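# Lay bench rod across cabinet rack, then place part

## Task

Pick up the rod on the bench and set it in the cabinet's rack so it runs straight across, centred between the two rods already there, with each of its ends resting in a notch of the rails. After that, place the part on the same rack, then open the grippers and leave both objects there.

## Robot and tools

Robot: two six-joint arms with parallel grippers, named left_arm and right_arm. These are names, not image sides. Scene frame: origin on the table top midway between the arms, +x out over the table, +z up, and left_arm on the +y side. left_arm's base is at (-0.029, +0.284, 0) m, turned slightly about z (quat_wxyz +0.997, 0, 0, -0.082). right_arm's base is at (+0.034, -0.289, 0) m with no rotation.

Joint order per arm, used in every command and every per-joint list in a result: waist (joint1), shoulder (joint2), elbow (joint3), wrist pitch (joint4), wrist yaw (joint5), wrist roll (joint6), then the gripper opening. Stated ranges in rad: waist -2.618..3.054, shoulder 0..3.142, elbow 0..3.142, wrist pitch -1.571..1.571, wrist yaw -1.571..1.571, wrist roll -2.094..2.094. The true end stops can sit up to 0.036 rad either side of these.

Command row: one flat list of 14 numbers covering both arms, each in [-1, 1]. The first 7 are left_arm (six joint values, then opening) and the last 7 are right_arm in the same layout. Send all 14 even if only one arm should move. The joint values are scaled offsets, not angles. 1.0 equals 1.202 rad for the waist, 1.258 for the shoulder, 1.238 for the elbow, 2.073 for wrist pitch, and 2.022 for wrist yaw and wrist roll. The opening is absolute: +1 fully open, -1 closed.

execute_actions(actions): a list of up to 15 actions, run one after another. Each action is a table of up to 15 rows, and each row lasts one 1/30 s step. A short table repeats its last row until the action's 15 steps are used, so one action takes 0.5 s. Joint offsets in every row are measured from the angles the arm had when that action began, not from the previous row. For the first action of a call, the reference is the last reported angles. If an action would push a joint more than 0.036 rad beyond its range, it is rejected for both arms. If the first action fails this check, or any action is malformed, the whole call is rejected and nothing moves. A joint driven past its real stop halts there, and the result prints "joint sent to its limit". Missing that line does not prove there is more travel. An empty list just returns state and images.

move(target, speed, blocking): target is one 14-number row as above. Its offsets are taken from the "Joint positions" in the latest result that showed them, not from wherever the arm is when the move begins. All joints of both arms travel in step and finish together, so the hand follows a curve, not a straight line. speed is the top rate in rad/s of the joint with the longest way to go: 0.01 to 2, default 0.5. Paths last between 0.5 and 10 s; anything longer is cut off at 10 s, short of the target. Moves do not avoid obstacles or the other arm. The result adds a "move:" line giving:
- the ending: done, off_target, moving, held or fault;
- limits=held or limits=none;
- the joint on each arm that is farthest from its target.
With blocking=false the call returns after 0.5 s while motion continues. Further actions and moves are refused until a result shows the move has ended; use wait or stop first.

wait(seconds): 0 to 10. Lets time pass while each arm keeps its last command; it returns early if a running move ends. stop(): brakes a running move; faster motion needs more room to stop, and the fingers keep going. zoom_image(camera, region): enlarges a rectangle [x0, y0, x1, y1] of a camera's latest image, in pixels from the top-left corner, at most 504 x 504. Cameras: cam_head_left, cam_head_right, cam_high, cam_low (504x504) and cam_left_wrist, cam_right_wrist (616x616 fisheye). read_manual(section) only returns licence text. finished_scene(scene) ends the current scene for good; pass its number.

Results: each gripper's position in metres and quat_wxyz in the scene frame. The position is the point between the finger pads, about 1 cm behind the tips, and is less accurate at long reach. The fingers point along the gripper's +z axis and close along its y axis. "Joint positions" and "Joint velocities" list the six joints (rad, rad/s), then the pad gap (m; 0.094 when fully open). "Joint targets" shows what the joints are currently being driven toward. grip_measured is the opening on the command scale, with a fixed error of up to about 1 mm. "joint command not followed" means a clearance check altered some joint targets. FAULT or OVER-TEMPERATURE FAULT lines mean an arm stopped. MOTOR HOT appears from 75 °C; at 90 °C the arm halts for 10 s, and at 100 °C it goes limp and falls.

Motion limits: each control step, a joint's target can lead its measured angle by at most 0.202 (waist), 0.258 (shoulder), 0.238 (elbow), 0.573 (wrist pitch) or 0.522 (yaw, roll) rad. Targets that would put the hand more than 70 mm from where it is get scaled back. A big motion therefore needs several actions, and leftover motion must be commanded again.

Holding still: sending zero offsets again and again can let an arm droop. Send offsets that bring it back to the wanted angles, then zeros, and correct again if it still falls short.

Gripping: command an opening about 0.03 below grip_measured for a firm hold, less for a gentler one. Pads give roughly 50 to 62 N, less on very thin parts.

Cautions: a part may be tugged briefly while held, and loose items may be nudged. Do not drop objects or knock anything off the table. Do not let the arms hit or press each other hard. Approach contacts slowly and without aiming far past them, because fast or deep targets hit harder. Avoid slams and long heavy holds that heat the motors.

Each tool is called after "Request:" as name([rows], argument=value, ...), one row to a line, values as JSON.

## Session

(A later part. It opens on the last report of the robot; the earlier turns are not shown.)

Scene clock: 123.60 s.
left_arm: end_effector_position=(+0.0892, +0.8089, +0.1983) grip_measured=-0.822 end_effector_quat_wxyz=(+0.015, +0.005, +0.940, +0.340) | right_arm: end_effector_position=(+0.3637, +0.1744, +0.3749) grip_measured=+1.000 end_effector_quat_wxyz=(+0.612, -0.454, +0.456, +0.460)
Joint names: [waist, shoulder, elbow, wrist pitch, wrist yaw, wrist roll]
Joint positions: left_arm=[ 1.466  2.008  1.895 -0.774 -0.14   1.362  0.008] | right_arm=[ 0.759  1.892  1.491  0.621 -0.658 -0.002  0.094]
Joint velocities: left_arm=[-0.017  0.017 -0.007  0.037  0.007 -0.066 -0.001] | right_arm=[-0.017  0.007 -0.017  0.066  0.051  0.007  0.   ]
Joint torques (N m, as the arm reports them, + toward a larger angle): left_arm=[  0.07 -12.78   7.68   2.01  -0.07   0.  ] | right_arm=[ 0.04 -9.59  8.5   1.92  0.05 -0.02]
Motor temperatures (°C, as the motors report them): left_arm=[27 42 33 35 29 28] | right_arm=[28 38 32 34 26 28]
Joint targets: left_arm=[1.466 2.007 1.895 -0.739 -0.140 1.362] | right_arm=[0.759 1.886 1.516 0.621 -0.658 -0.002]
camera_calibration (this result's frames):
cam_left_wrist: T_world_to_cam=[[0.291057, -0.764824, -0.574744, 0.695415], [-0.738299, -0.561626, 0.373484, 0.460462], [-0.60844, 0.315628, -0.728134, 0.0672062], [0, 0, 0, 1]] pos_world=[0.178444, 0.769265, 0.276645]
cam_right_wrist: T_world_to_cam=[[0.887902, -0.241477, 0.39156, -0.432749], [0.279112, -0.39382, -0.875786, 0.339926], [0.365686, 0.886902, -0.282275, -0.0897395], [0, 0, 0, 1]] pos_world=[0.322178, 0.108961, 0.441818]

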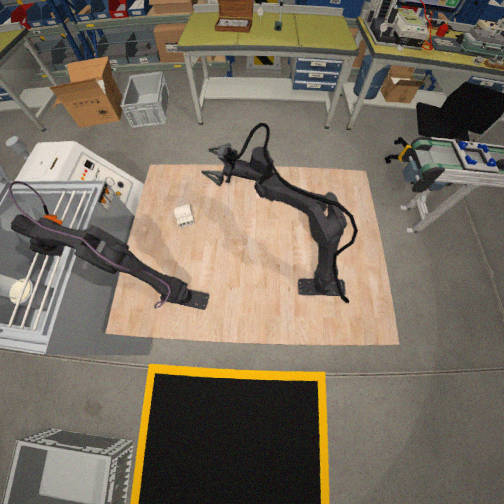

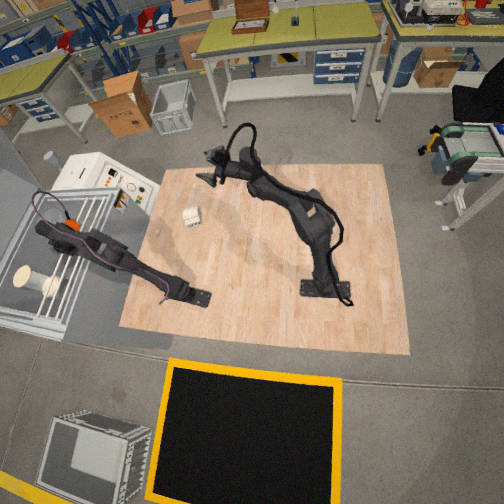

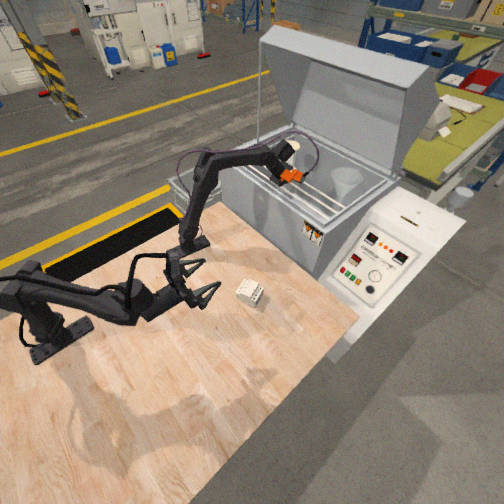

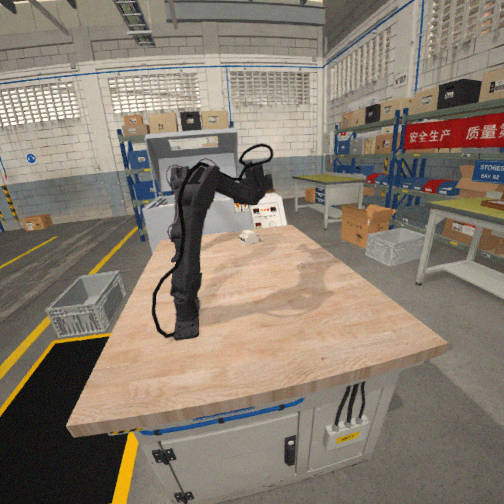

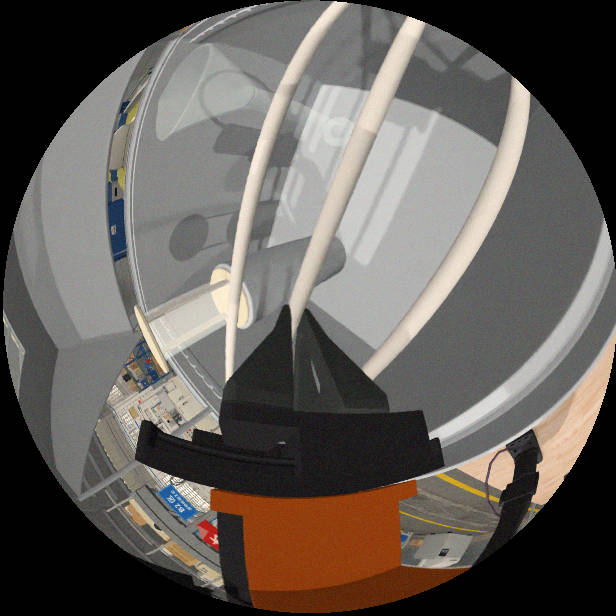

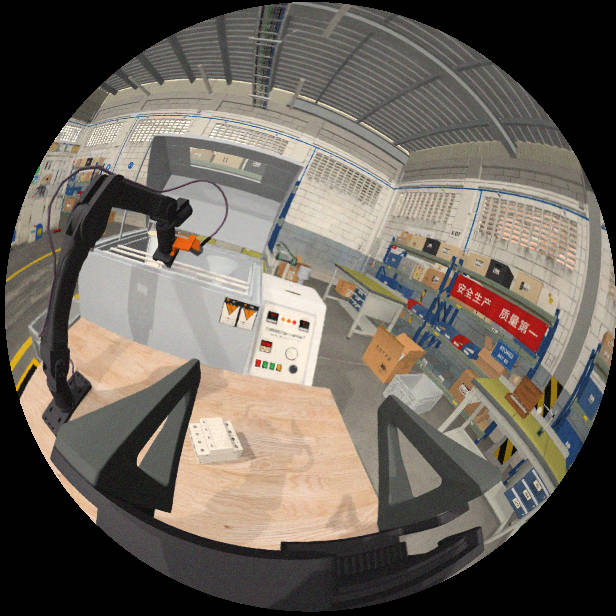

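Request:
execute_actions([
  [[0,-0.01,0.01,0.005,0,0,-0.82,0,-0.005,0.02,0,0,0,1],[0,-0.012,0.01,0.005,0,0,-0.8,0,-0.005,0.02,0,0,0,1],[0,-0.012,0.01,0.005,0,0,-0.78,0,-0.005,0.02,0,0,0,1],[0,-0.012,0.01,0.005,0,0,-0.75,0,-0.005,0.02,0,0,0,1],[0,-0.012,0.01,0.005,0,0,-0.7,0,-0.005,0.02,0,0,0,1],[0,-0.012,0.01,0.005,0,0,-0.62,0,-0.005,0.02,0,0,0,1],[0,-0.012,0.01,0.005,0,0,-0.55,0,-0.005,0.02,0,0,0,1]],
])

Request:
move(target=[0,-0.27,0,-0.145,0,0,-0.55,0,-0.005,0.02,0,0,0,1], speed=0.35)

Request:
zoom_image(camera="cam_right_wrist", region=[90, 190, 280, 320])

Request:
zoom_image(camera="cam_head_left", region=[160, 190, 210, 240])

Request:
zoom_image(camera="cam_high", region=[225, 268, 275, 318])

Scene clock: 131.37 s.
left_arm: end_effector_position=(+0.0892, +0.8089, +0.1983) grip_measured=-0.552 end_effector_quat_wxyz=(+0.015, +0.005, +0.940, +0.340) | right_arm: end_effector_position=(+0.3637, +0.1744, +0.3749) grip_measured=+1.000 end_effector_quat_wxyz=(+0.612, -0.454, +0.456, +0.460)
Joint names: [waist, shoulder, elbow, wrist pitch, wrist yaw, wrist roll]
Joint positions: left_arm=[ 1.466  2.008  1.895 -0.774 -0.14   1.362  0.021] | right_arm=[ 0.759  1.892  1.491  0.621 -0.658 -0.002  0.094]
Joint velocities: left_arm=[-0.007  0.007 -0.022  0.037  0.007  0.007 -0.001] | right_arm=[-0.007 -0.002 -0.012  0.081 -0.007  0.066  0.   ]
Joint torques (N m, as the arm reports them, + toward a larger angle): left_arm=[  0.08 -14.23   8.8    1.7   -0.06  -0.01] | right_arm=[ 0.02 -9.59  8.55  1.91  0.05 -0.02]
Motor temperatures (°C, as the motors report them): left_arm=[27 41 33 35 29 28] | right_arm=[28 38 32 34 26 28]
Joint targets: left_arm=[1.466 1.993 1.907 -0.764 -0.140 1.362] | right_arm=[0.759 1.886 1.516 0.621 -0.658 -0.002]
camera_calibration (this result's frames):
cam_left_wrist: T_world_to_cam=[[0.290693, -0.764902, -0.574824, 0.695527], [-0.738373, -0.561414, 0.373657, 0.460263], [-0.608526, 0.315815, -0.727982, 0.0670324], [0, 0, 0, 1]] pos_world=[0.178452, 0.769238, 0.276623]
cam_right_wrist: T_world_to_cam=[[0.887902, -0.241477, 0.39156, -0.432749], [0.279112, -0.39382, -0.875786, 0.339926], [0.365686, 0.886902, -0.282275, -0.0897395], [0, 0, 0, 1]] pos_world=[0.322178, 0.108961, 0.441818]

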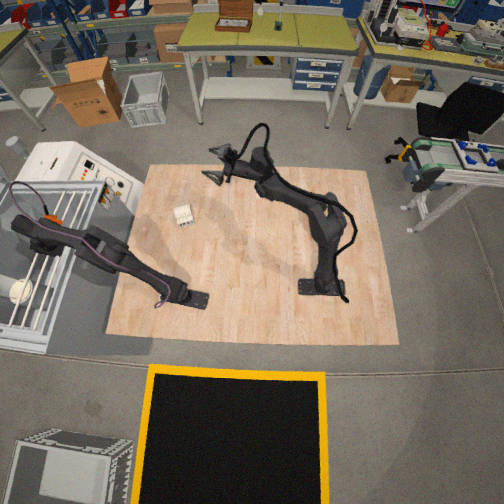

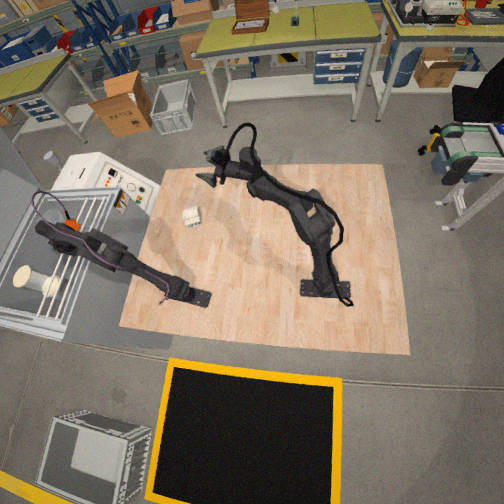

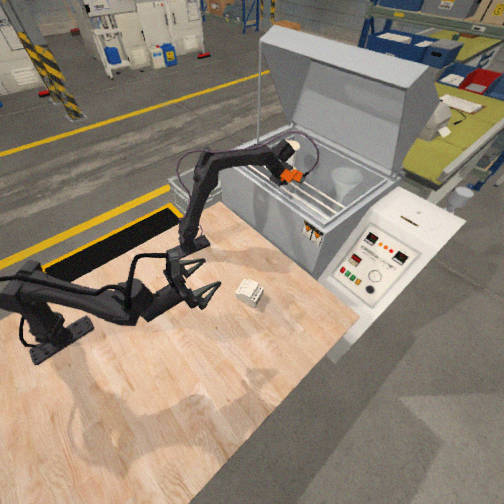

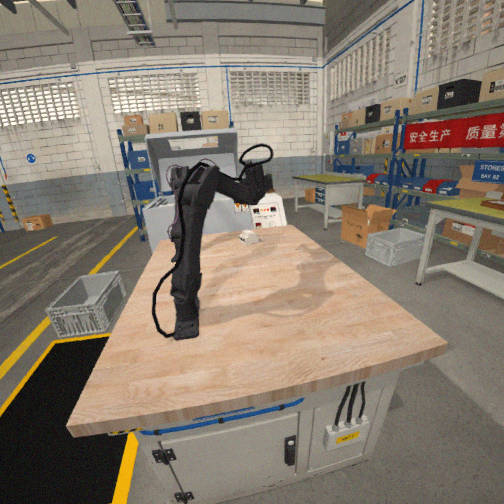

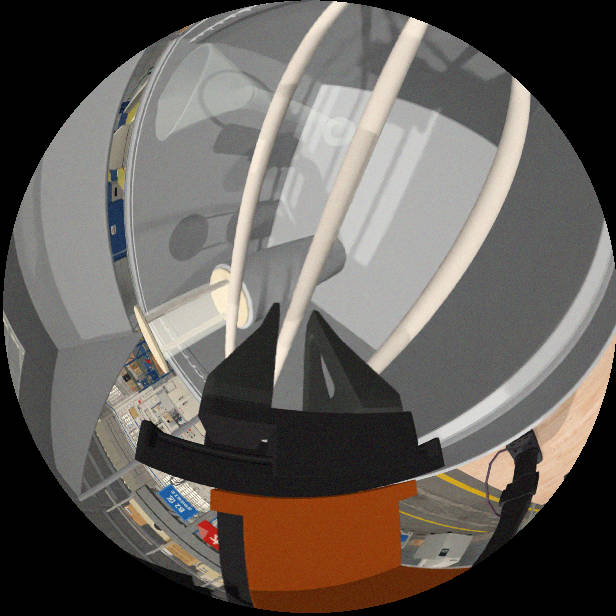

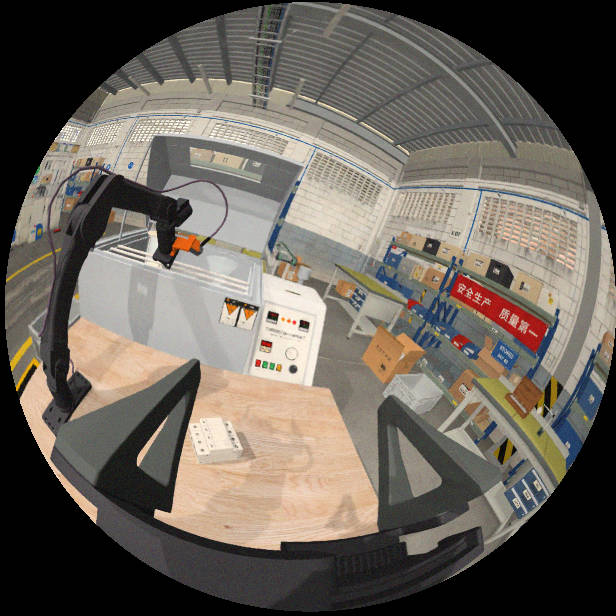

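Scene clock: 133.03 s.
left_arm: end_effector_position=(+0.0628, +0.7134, +0.3070) grip_measured=-0.552 end_effector_quat_wxyz=(+0.020, +0.004, +0.933, +0.359) | right_arm: end_effector_position=(+0.3637, +0.1744, +0.3749) grip_measured=+1.000 end_effector_quat_wxyz=(+0.612, -0.454, +0.456, +0.460)
Joint names: [waist, shoulder, elbow, wrist pitch, wrist yaw, wrist roll]
Joint positions: left_arm=[ 1.466  1.68   1.895 -1.062 -0.14   1.362  0.021] | right_arm=[ 0.759  1.892  1.491  0.621 -0.658 -0.002  0.094]
Joint velocities: left_arm=[-0.012  0.012  0.017  0.037 -0.007 -0.081  0.   ] | right_arm=[ 0.002 -0.007 -0.007  0.022  0.095 -0.11   0.   ]
Joint torques (N m, as the arm reports them, + toward a larger angle): left_arm=[  0.05 -10.     7.17   1.47  -0.06  -0.01] | right_arm=[ 0.06 -9.59  8.55  1.92  0.05 -0.03]
Motor temperatures (°C, as the motors report them): left_arm=[27 41 33 35 29 28] | right_arm=[28 38 32 34 26 28]
Joint targets: left_arm=[1.466 1.668 1.895 -1.074 -0.140 1.362] | right_arm=[0.759 1.886 1.516 0.621 -0.658 -0.002]
move: off_target (right_arm); limits=none; left_arm: farthest joint: the wrist pitch, 0.013 radians from its target (0.301 radians at the start); right_arm: farthest joint: the elbow, 0.025 radians from its target (0.025 radians at the start)
camera_calibration (this result's frames):
cam_left_wrist: T_world_to_cam=[[0.297017, -0.741982, -0.601036, 0.683904], [-0.74223, -0.575394, 0.343535, 0.366088], [-0.600729, 0.344071, -0.721623, 0.137636], [0, 0, 0, 1]] pos_world=[0.151272, 0.670732, 0.384608]
cam_right_wrist: T_world_to_cam=[[0.887902, -0.241477, 0.39156, -0.432749], [0.279112, -0.39382, -0.875786, 0.339926], [0.365686, 0.886902, -0.282275, -0.0897395], [0, 0, 0, 1]] pos_world=[0.322178, 0.108961, 0.441818]

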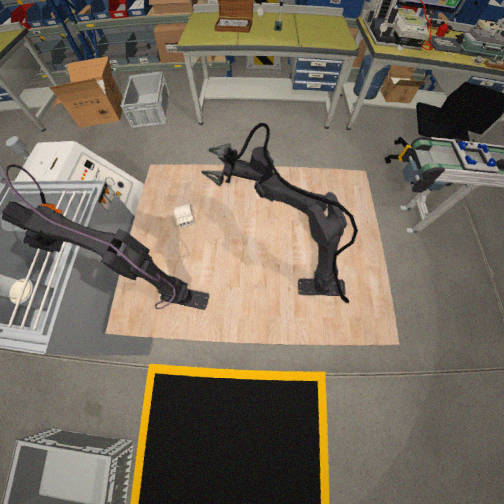

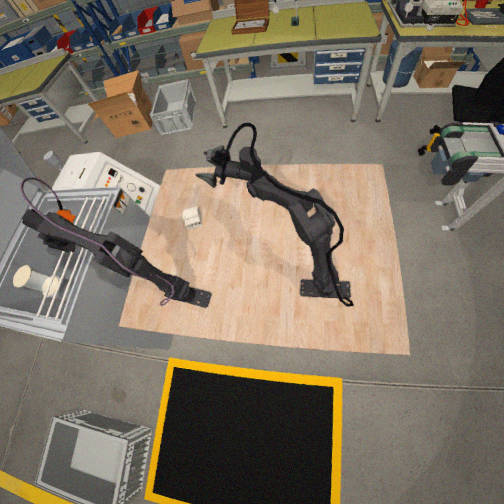

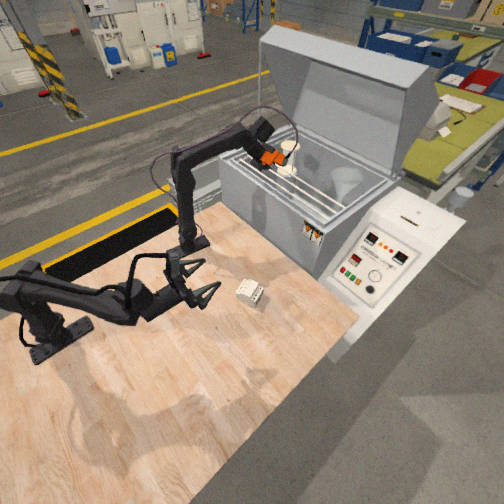

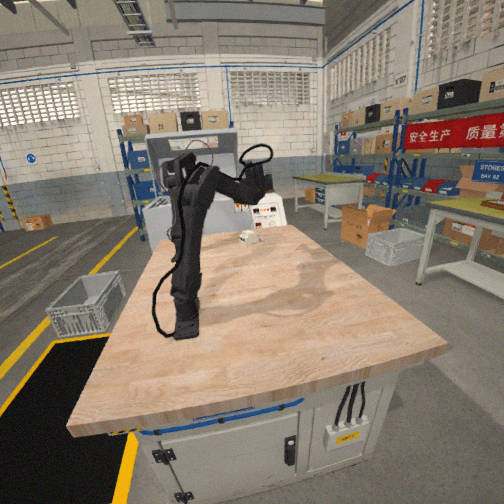

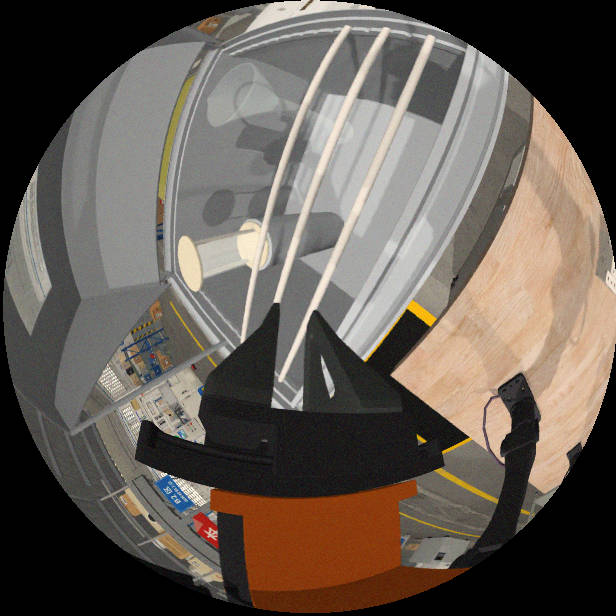

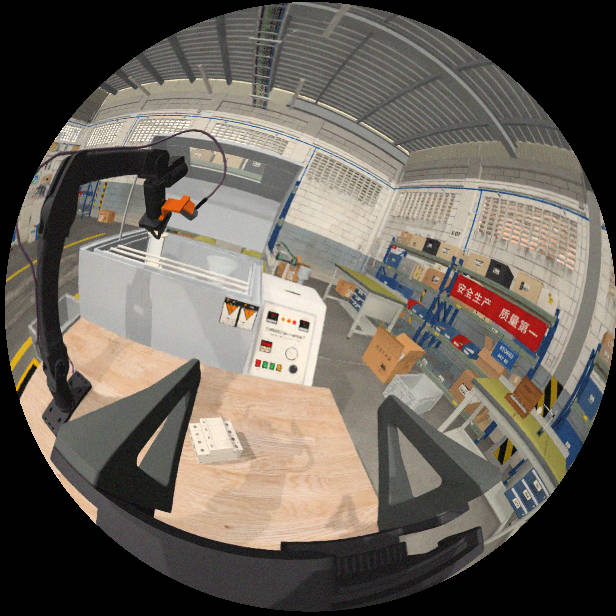

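Region (90, 190, 280, 320) of cam_right_wrist's 616x616 image, scaled by 2.653, with more detail than that image has; it fills the top 345 rows of this view, and the rest is white.

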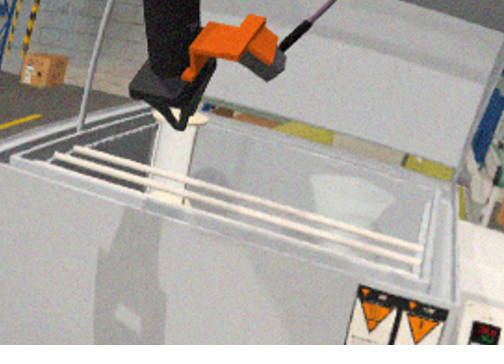

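Region (160, 190, 210, 240) of cam_head_left's 504x504 image, scaled by 10.080, with more detail than that image has.

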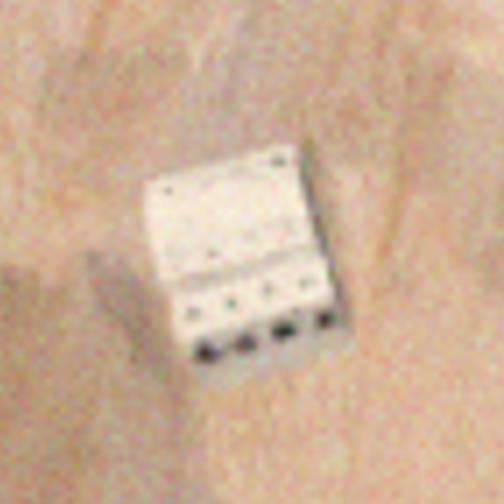

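Region (225, 268, 275, 318) of cam_high's 504x504 image, scaled by 10.080, with more detail than that image has.

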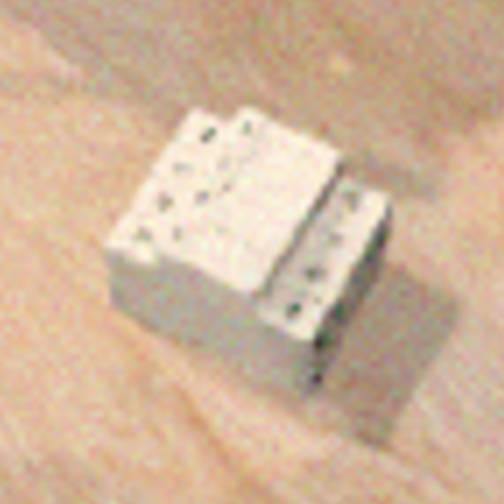

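Request:
move(target=[-1.0,-0.18,-0.768,0.337,-0.023,-0.789,1,-0.75,-0.5,-0.4,0,0,0,1], speed=0.8)

Scene clock: 150.03 s.
left_arm: end_effector_position=(+0.3535, +0.3552, +0.1143) grip_measured=+1.000 end_effector_quat_wxyz=(+0.325, -0.182, +0.926, +0.062) | right_arm: end_effector_position=(+0.4427, -0.2350, +0.4315) grip_measured=+1.000 end_effector_quat_wxyz=(+0.783, -0.227, +0.564, +0.133)
Joint names: [waist, shoulder, elbow, wrist pitch, wrist yaw, wrist roll]
Joint positions: left_arm=[ 0.268  1.481  0.951 -0.386 -0.172 -0.226  0.094] | right_arm=[-0.138  1.288  1.006  0.62  -0.66  -0.002  0.094]
Joint velocities: left_arm=[-0.007 -0.002  0.007 -0.022 -0.051 -0.037  0.   ] | right_arm=[-0.022  0.002  0.022 -0.095  0.037 -0.037  0.   ]
Joint torques (N m, as the arm reports them, + toward a larger angle): left_arm=[-0.27 -9.86  6.84  1.82 -0.22 -0.07] | right_arm=[-0.48 -5.87  5.76  1.84  0.11 -0.02]
Motor temperatures (°C, as the motors report them): left_arm=[27 39 33 35 29 28] | right_arm=[28 38 32 34 26 28]
Joint targets: left_arm=[0.264 1.453 0.944 -0.363 -0.187 -0.233] | right_arm=[-0.143 1.263 0.995 0.621 -0.658 -0.002]
move: off_target (left_arm, right_arm); limits=none; left_arm: farthest joint: the shoulder, 0.028 radians from its target (0.226 radians at the start); right_arm: farthest joint: the shoulder, 0.025 radians from its target (0.629 radians at the start)
camera_calibration (this result's frames):
cam_left_wrist: T_world_to_cam=[[0.548959, -0.807325, 0.216495, 0.0567202], [-0.833916, -0.546607, 0.0761944, 0.494645], [0.056824, -0.222366, -0.973306, 0.294038], [0, 0, 0, 1]] pos_world=[0.364647, 0.381552, 0.23622]
cam_right_wrist: T_world_to_cam=[[0.319201, -0.836397, 0.44559, -0.535262], [-0.0300853, -0.478894, -0.877357, 0.323753], [0.947209, 0.266648, -0.178027, -0.187754], [0, 0, 0, 1]] pos_world=[0.358439, -0.242584, 0.489129]

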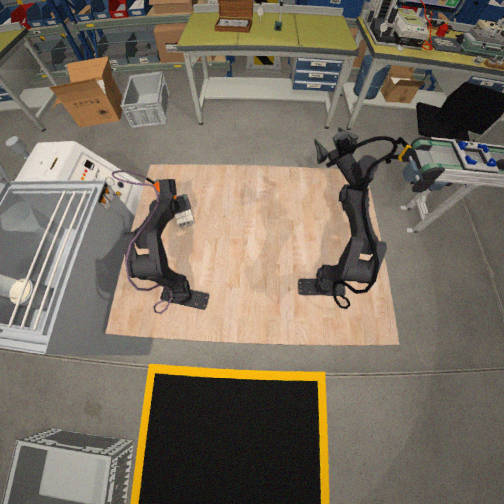

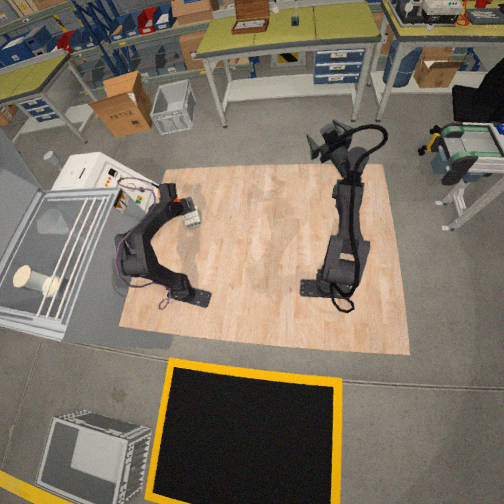

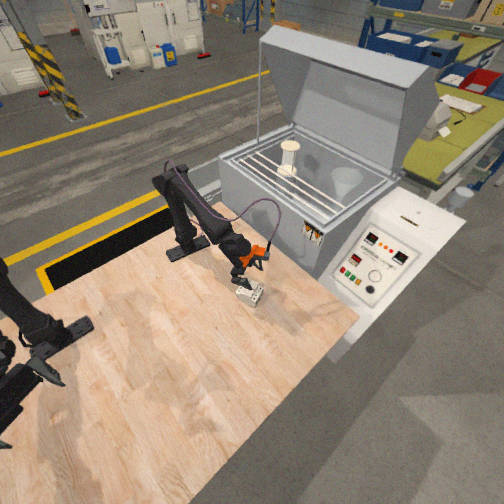

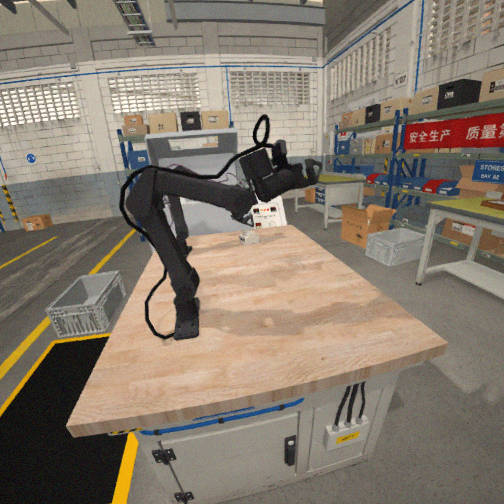

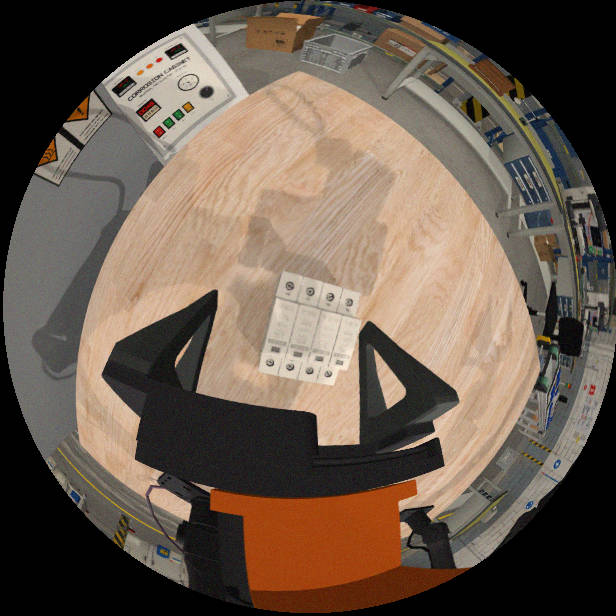

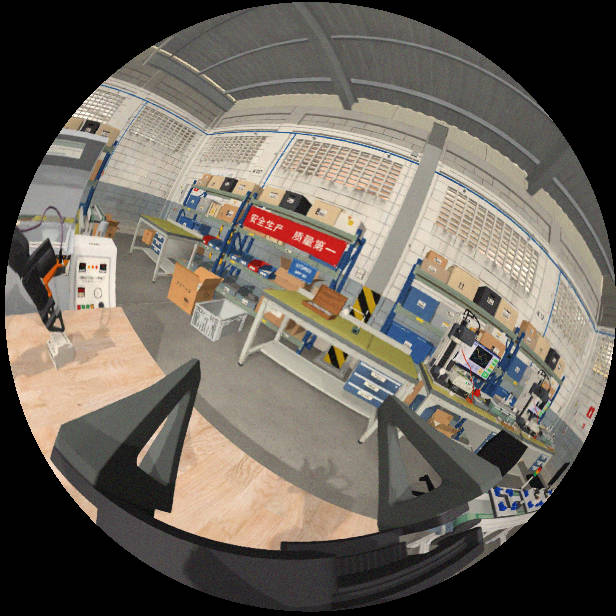

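Request:
move(target=[-0.064,0.025,-0.045,0.05,0,0,1,0,-0.015,0,0,0,0,1], speed=0.25)

Scene clock: 156.00 s.
left_arm: end_effector_position=(+0.3596, +0.3292, +0.0961) grip_measured=+1.000 end_effector_quat_wxyz=(+0.327, -0.151, +0.931, +0.050) | right_arm: end_effector_position=(+0.4427, -0.2350, +0.4315) grip_measured=+1.000 end_effector_quat_wxyz=(+0.783, -0.227, +0.564, +0.133)
Joint names: [waist, shoulder, elbow, wrist pitch, wrist yaw, wrist roll]
Joint positions: left_arm=[ 0.2    1.513  0.903 -0.305 -0.172 -0.226  0.094] | right_arm=[-0.138  1.288  1.006  0.62  -0.66  -0.002  0.094]
Joint velocities: left_arm=[-0.002 -0.032  0.022  0.022 -0.007 -0.051  0.   ] | right_arm=[-0.002  0.002  0.002  0.022  0.095  0.037  0.   ]
Joint torques (N m, as the arm reports them, + toward a larger angle): left_arm=[-0.52 -7.21  6.6   1.82 -0.08  0.  ] | right_arm=[ 0.04 -5.56  6.54  1.82  0.08 -0.02]
Motor temperatures (°C, as the motors report them): left_arm=[27 39 33 35 29 28] | right_arm=[28 37 32 34 26 28]
Joint targets: left_arm=[0.191 1.513 0.895 -0.282 -0.172 -0.226] | right_arm=[-0.138 1.269 1.006 0.620 -0.660 -0.002]
move: off_target (left_arm); limits=none; left_arm: farthest joint: the wrist pitch, 0.022 radians from its target (0.103 radians at the start); right_arm: farthest joint: the shoulder, 0.019 radians from its target (0.019 radians at the start)
camera_calibration (this result's frames):
cam_left_wrist: T_world_to_cam=[[0.492903, -0.842525, 0.217251, 0.0679639], [-0.869028, -0.489011, 0.0752271, 0.480669], [0.0428573, -0.225877, -0.973213, 0.27633], [0, 0, 0, 1]] pos_world=[0.372372, 0.35473, 0.218004]
cam_right_wrist: T_world_to_cam=[[0.319201, -0.836397, 0.44559, -0.535262], [-0.0300853, -0.478894, -0.877357, 0.323753], [0.947209, 0.266648, -0.178027, -0.187754], [0, 0, 0, 1]] pos_world=[0.358439, -0.242584, 0.489129]

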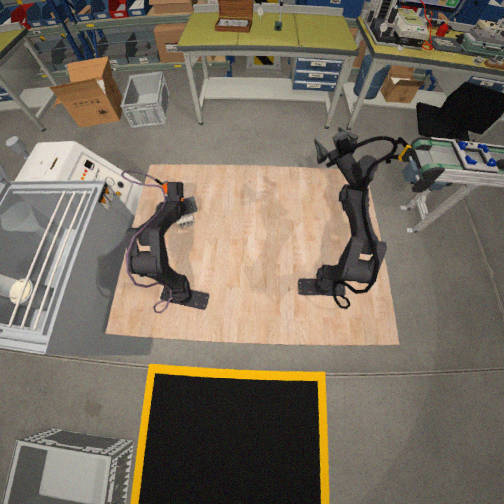

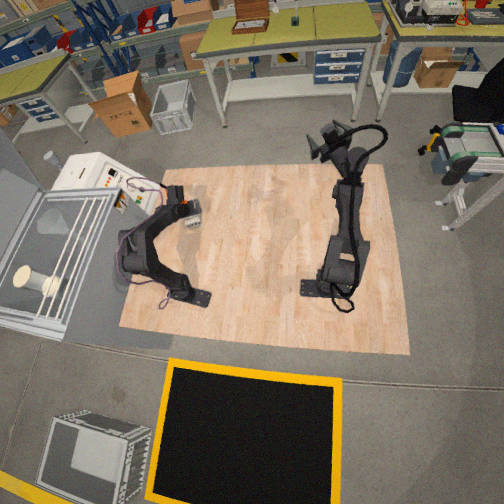

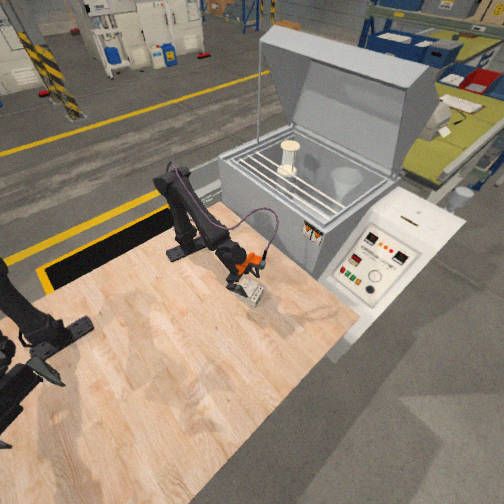

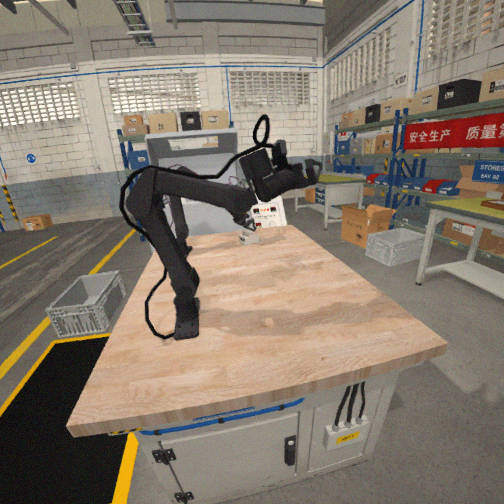

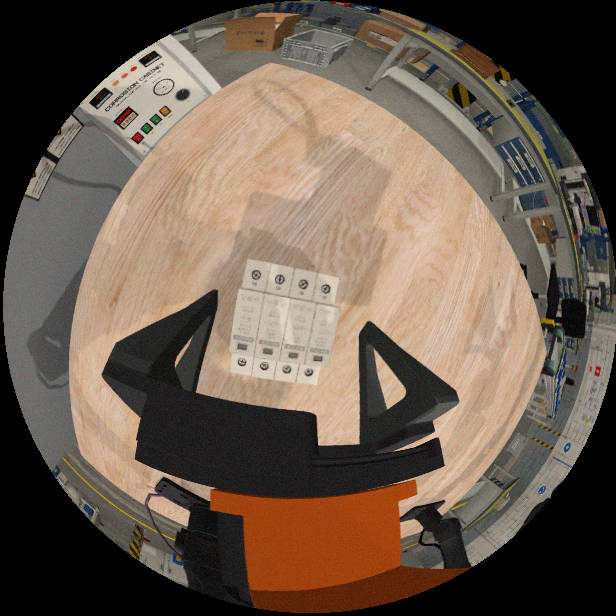

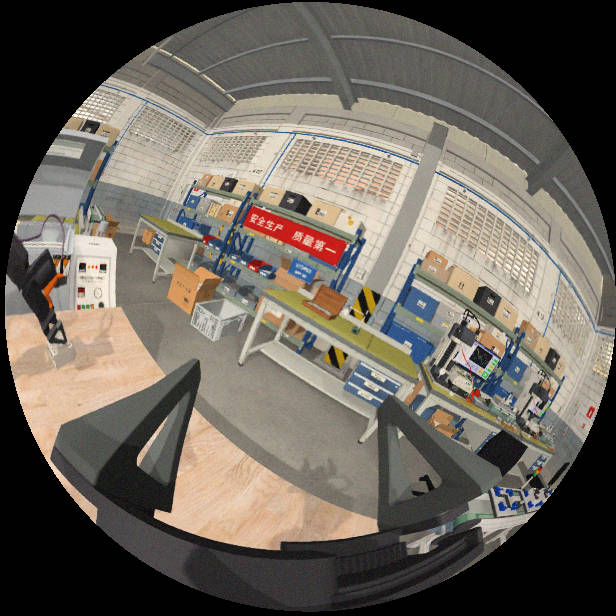

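Request:
move(target=[0,0.097,-0.121,0.137,0,0,1,0,-0.015,0,0,0,0,1], speed=0.3)

Request:
execute_actions([
  [[0,-0.005,0.005,0.005,0,0,0.9,0,-0.015,0,0,0,0,1],[0,-0.005,0.005,0.005,0,0,0.8,0,-0.015,0,0,0,0,1],[0,-0.005,0.005,0.005,0,0,0.72,0,-0.015,0,0,0,0,1],[0,-0.005,0.005,0.005,0,0,0.66,0,-0.015,0,0,0,0,1],[0,-0.005,0.005,0.005,0,0,0.62,0,-0.015,0,0,0,0,1],[0,-0.005,0.005,0.005,0,0,0.58,0,-0.015,0,0,0,0,1],[0,-0.005,0.005,0.005,0,0,0.55,0,-0.015,0,0,0,0,1],[0,-0.005,0.005,0.005,0,0,0.52,0,-0.015,0,0,0,0,1],[0,-0.005,0.005,0.005,0,0,0.48,0,-0.015,0,0,0,0,1]],
])

Scene clock: 164.57 s.
left_arm: end_effector_position=(+0.3600, +0.3292, +0.0379) grip_measured=+1.000 end_effector_quat_wxyz=(+0.327, -0.151, +0.932, +0.050) | right_arm: end_effector_position=(+0.4427, -0.2350, +0.4315) grip_measured=+1.000 end_effector_quat_wxyz=(+0.783, -0.227, +0.564, +0.133)
Joint names: [waist, shoulder, elbow, wrist pitch, wrist yaw, wrist roll]
Joint positions: left_arm=[ 0.2    1.636  0.763 -0.043 -0.172 -0.226  0.094] | right_arm=[-0.138  1.288  1.006  0.62  -0.66  -0.002  0.094]
Joint velocities: left_arm=[-0.002 -0.012 -0.012 -0.037 -0.007 -0.095  0.   ] | right_arm=[-0.007  0.007 -0.012 -0.037  0.051 -0.051  0.   ]
Joint torques (N m, as the arm reports them, + toward a larger angle): left_arm=[ 0.05 -7.69  5.72  1.8  -0.09  0.  ] | right_arm=[ 0.01 -5.57  6.57  1.83  0.09 -0.03]
Motor temperatures (°C, as the motors report them): left_arm=[27 37 33 35 29 28] | right_arm=[28 36 32 34 26 28]
Joint targets: left_arm=[0.200 1.635 0.753 -0.021 -0.172 -0.226] | right_arm=[-0.138 1.269 1.006 0.620 -0.660 -0.002]
move: off_target (left_arm); limits=none; left_arm: farthest joint: the wrist pitch, 0.022 radians from its target (0.283 radians at the start); right_arm: farthest joint: the shoulder, 0.019 radians from its target (0.019 radians at the start)
camera_calibration (this result's frames):
cam_left_wrist: T_world_to_cam=[[0.493152, -0.842516, 0.216722, 0.0803601], [-0.868941, -0.489008, 0.0762412, 0.485306], [0.0417442, -0.225917, -0.973252, 0.220107], [0, 0, 0, 1]] pos_world=[0.372884, 0.354749, 0.159803]
cam_right_wrist: T_world_to_cam=[[0.319201, -0.836397, 0.44559, -0.535262], [-0.0300853, -0.478894, -0.877357, 0.323753], [0.947209, 0.266648, -0.178027, -0.187754], [0, 0, 0, 1]] pos_world=[0.358439, -0.242584, 0.489129]

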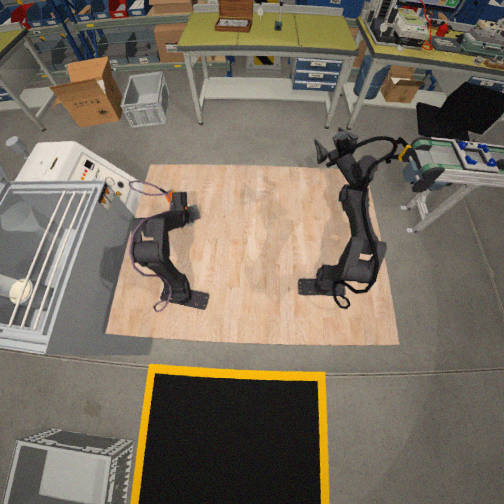

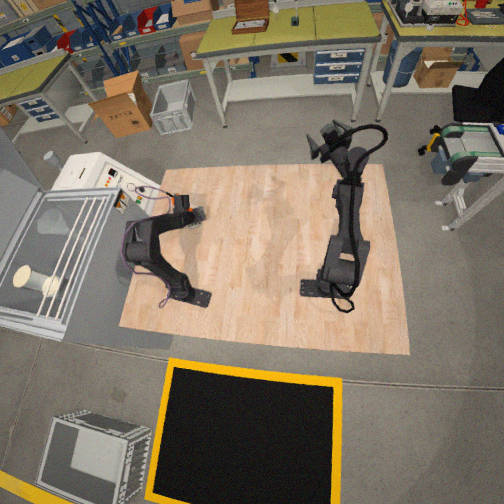

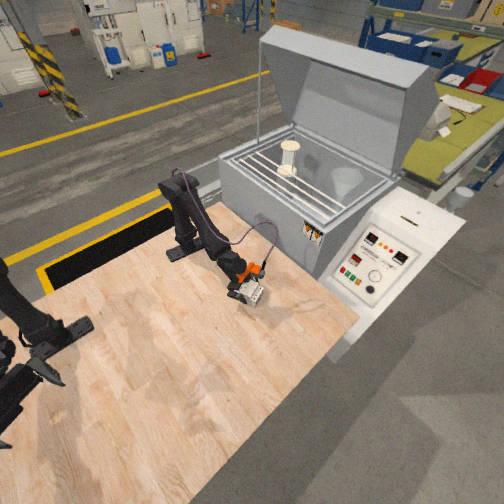

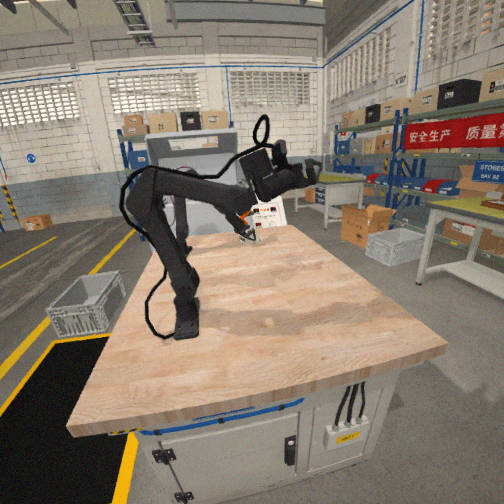

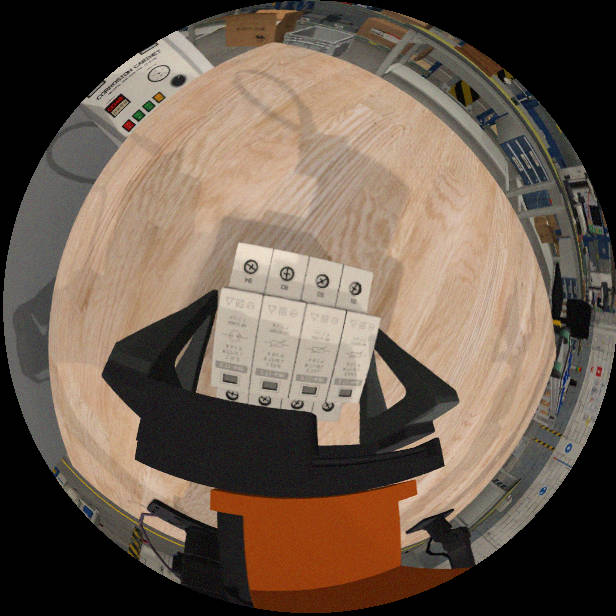

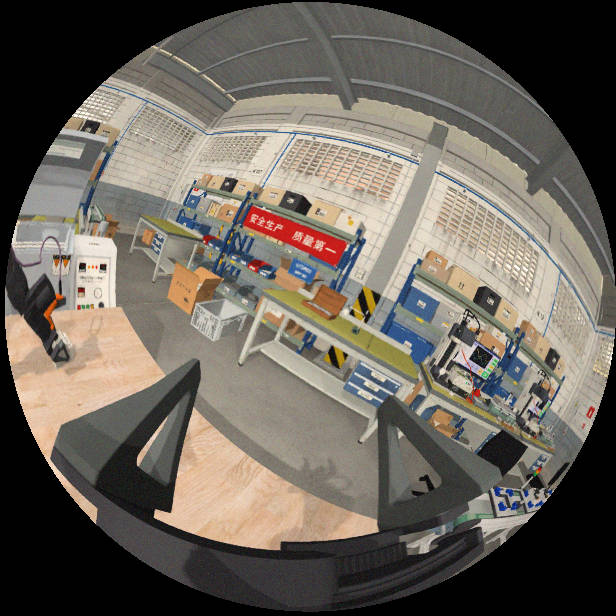

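Scene clock: 165.07 s.
left_arm: end_effector_position=(+0.3600, +0.3292, +0.0379) grip_measured=+0.533 end_effector_quat_wxyz=(+0.327, -0.151, +0.932, +0.050) | right_arm: end_effector_position=(+0.4427, -0.2350, +0.4315) grip_measured=+1.000 end_effector_quat_wxyz=(+0.783, -0.227, +0.564, +0.133)
Joint names: [waist, shoulder, elbow, wrist pitch, wrist yaw, wrist roll]
Joint positions: left_arm=[ 0.2    1.636  0.763 -0.043 -0.172 -0.227  0.072] | right_arm=[-0.138  1.288  1.006  0.62  -0.66  -0.002  0.094]
Joint velocities: left_arm=[-0.007  0.007 -0.007 -0.022 -0.037 -0.022  0.   ] | right_arm=[ 0.002  0.022 -0.002 -0.022 -0.022  0.007  0.   ]
Joint torques (N m, as the arm reports them, + toward a larger angle): left_arm=[ 0.06 -8.34  7.14  1.67 -0.09  0.  ] | right_arm=[ 0.05 -5.57  6.54  1.83  0.1  -0.02]
Motor temperatures (°C, as the motors report them): left_arm=[27 37 33 35 29 28] | right_arm=[28 36 32 34 26 28]
Joint targets: left_arm=[0.200 1.629 0.769 -0.033 -0.172 -0.226] | right_arm=[-0.138 1.269 1.006 0.620 -0.660 -0.002]
camera_calibration (this result's frames):
cam_left_wrist: T_world_to_cam=[[0.493622, -0.842124, 0.217176, 0.0800444], [-0.868661, -0.489491, 0.0763351, 0.48536], [0.0420221, -0.226333, -0.973143, 0.22014], [0, 0, 0, 1]] pos_world=[0.372851, 0.354812, 0.159794]
cam_right_wrist: T_world_to_cam=[[0.319201, -0.836397, 0.44559, -0.535262], [-0.0300853, -0.478894, -0.877357, 0.323753], [0.947209, 0.266648, -0.178027, -0.187754], [0, 0, 0, 1]] pos_world=[0.358439, -0.242584, 0.489129]

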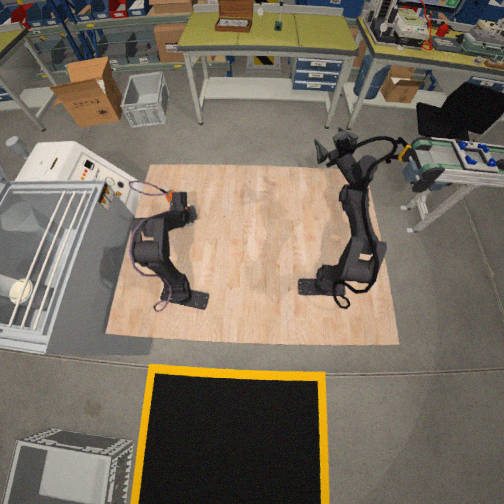

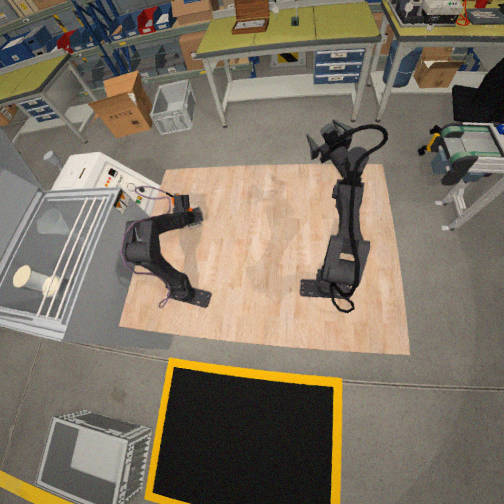

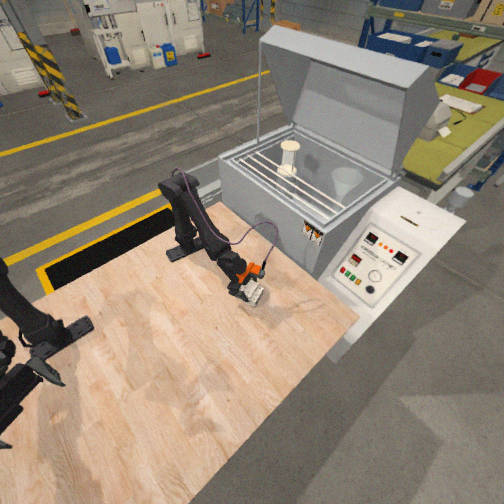

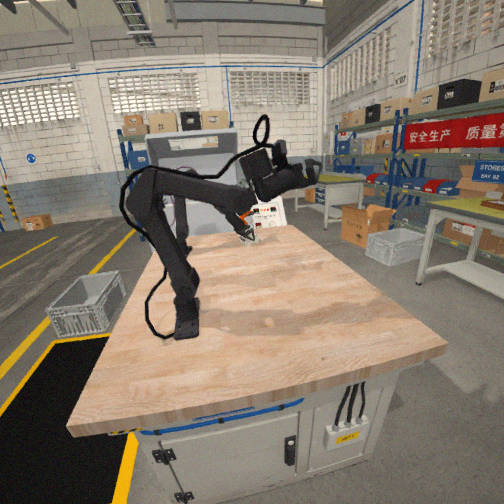

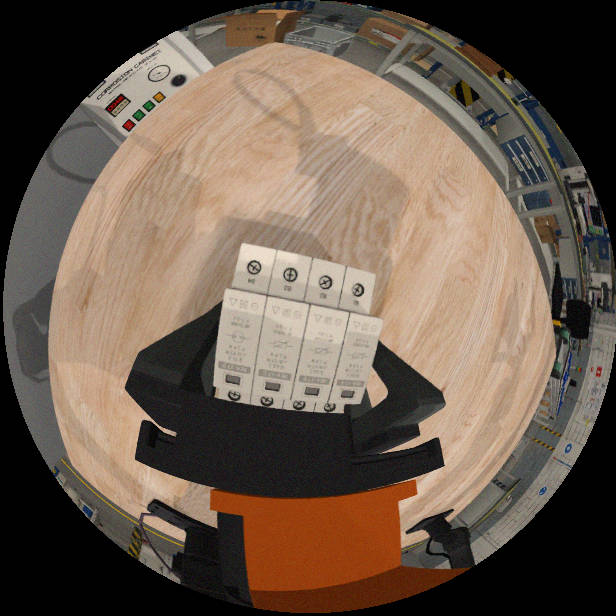

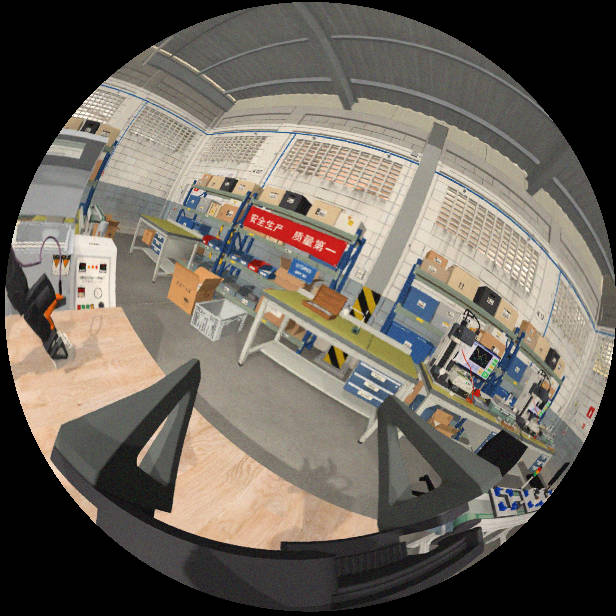

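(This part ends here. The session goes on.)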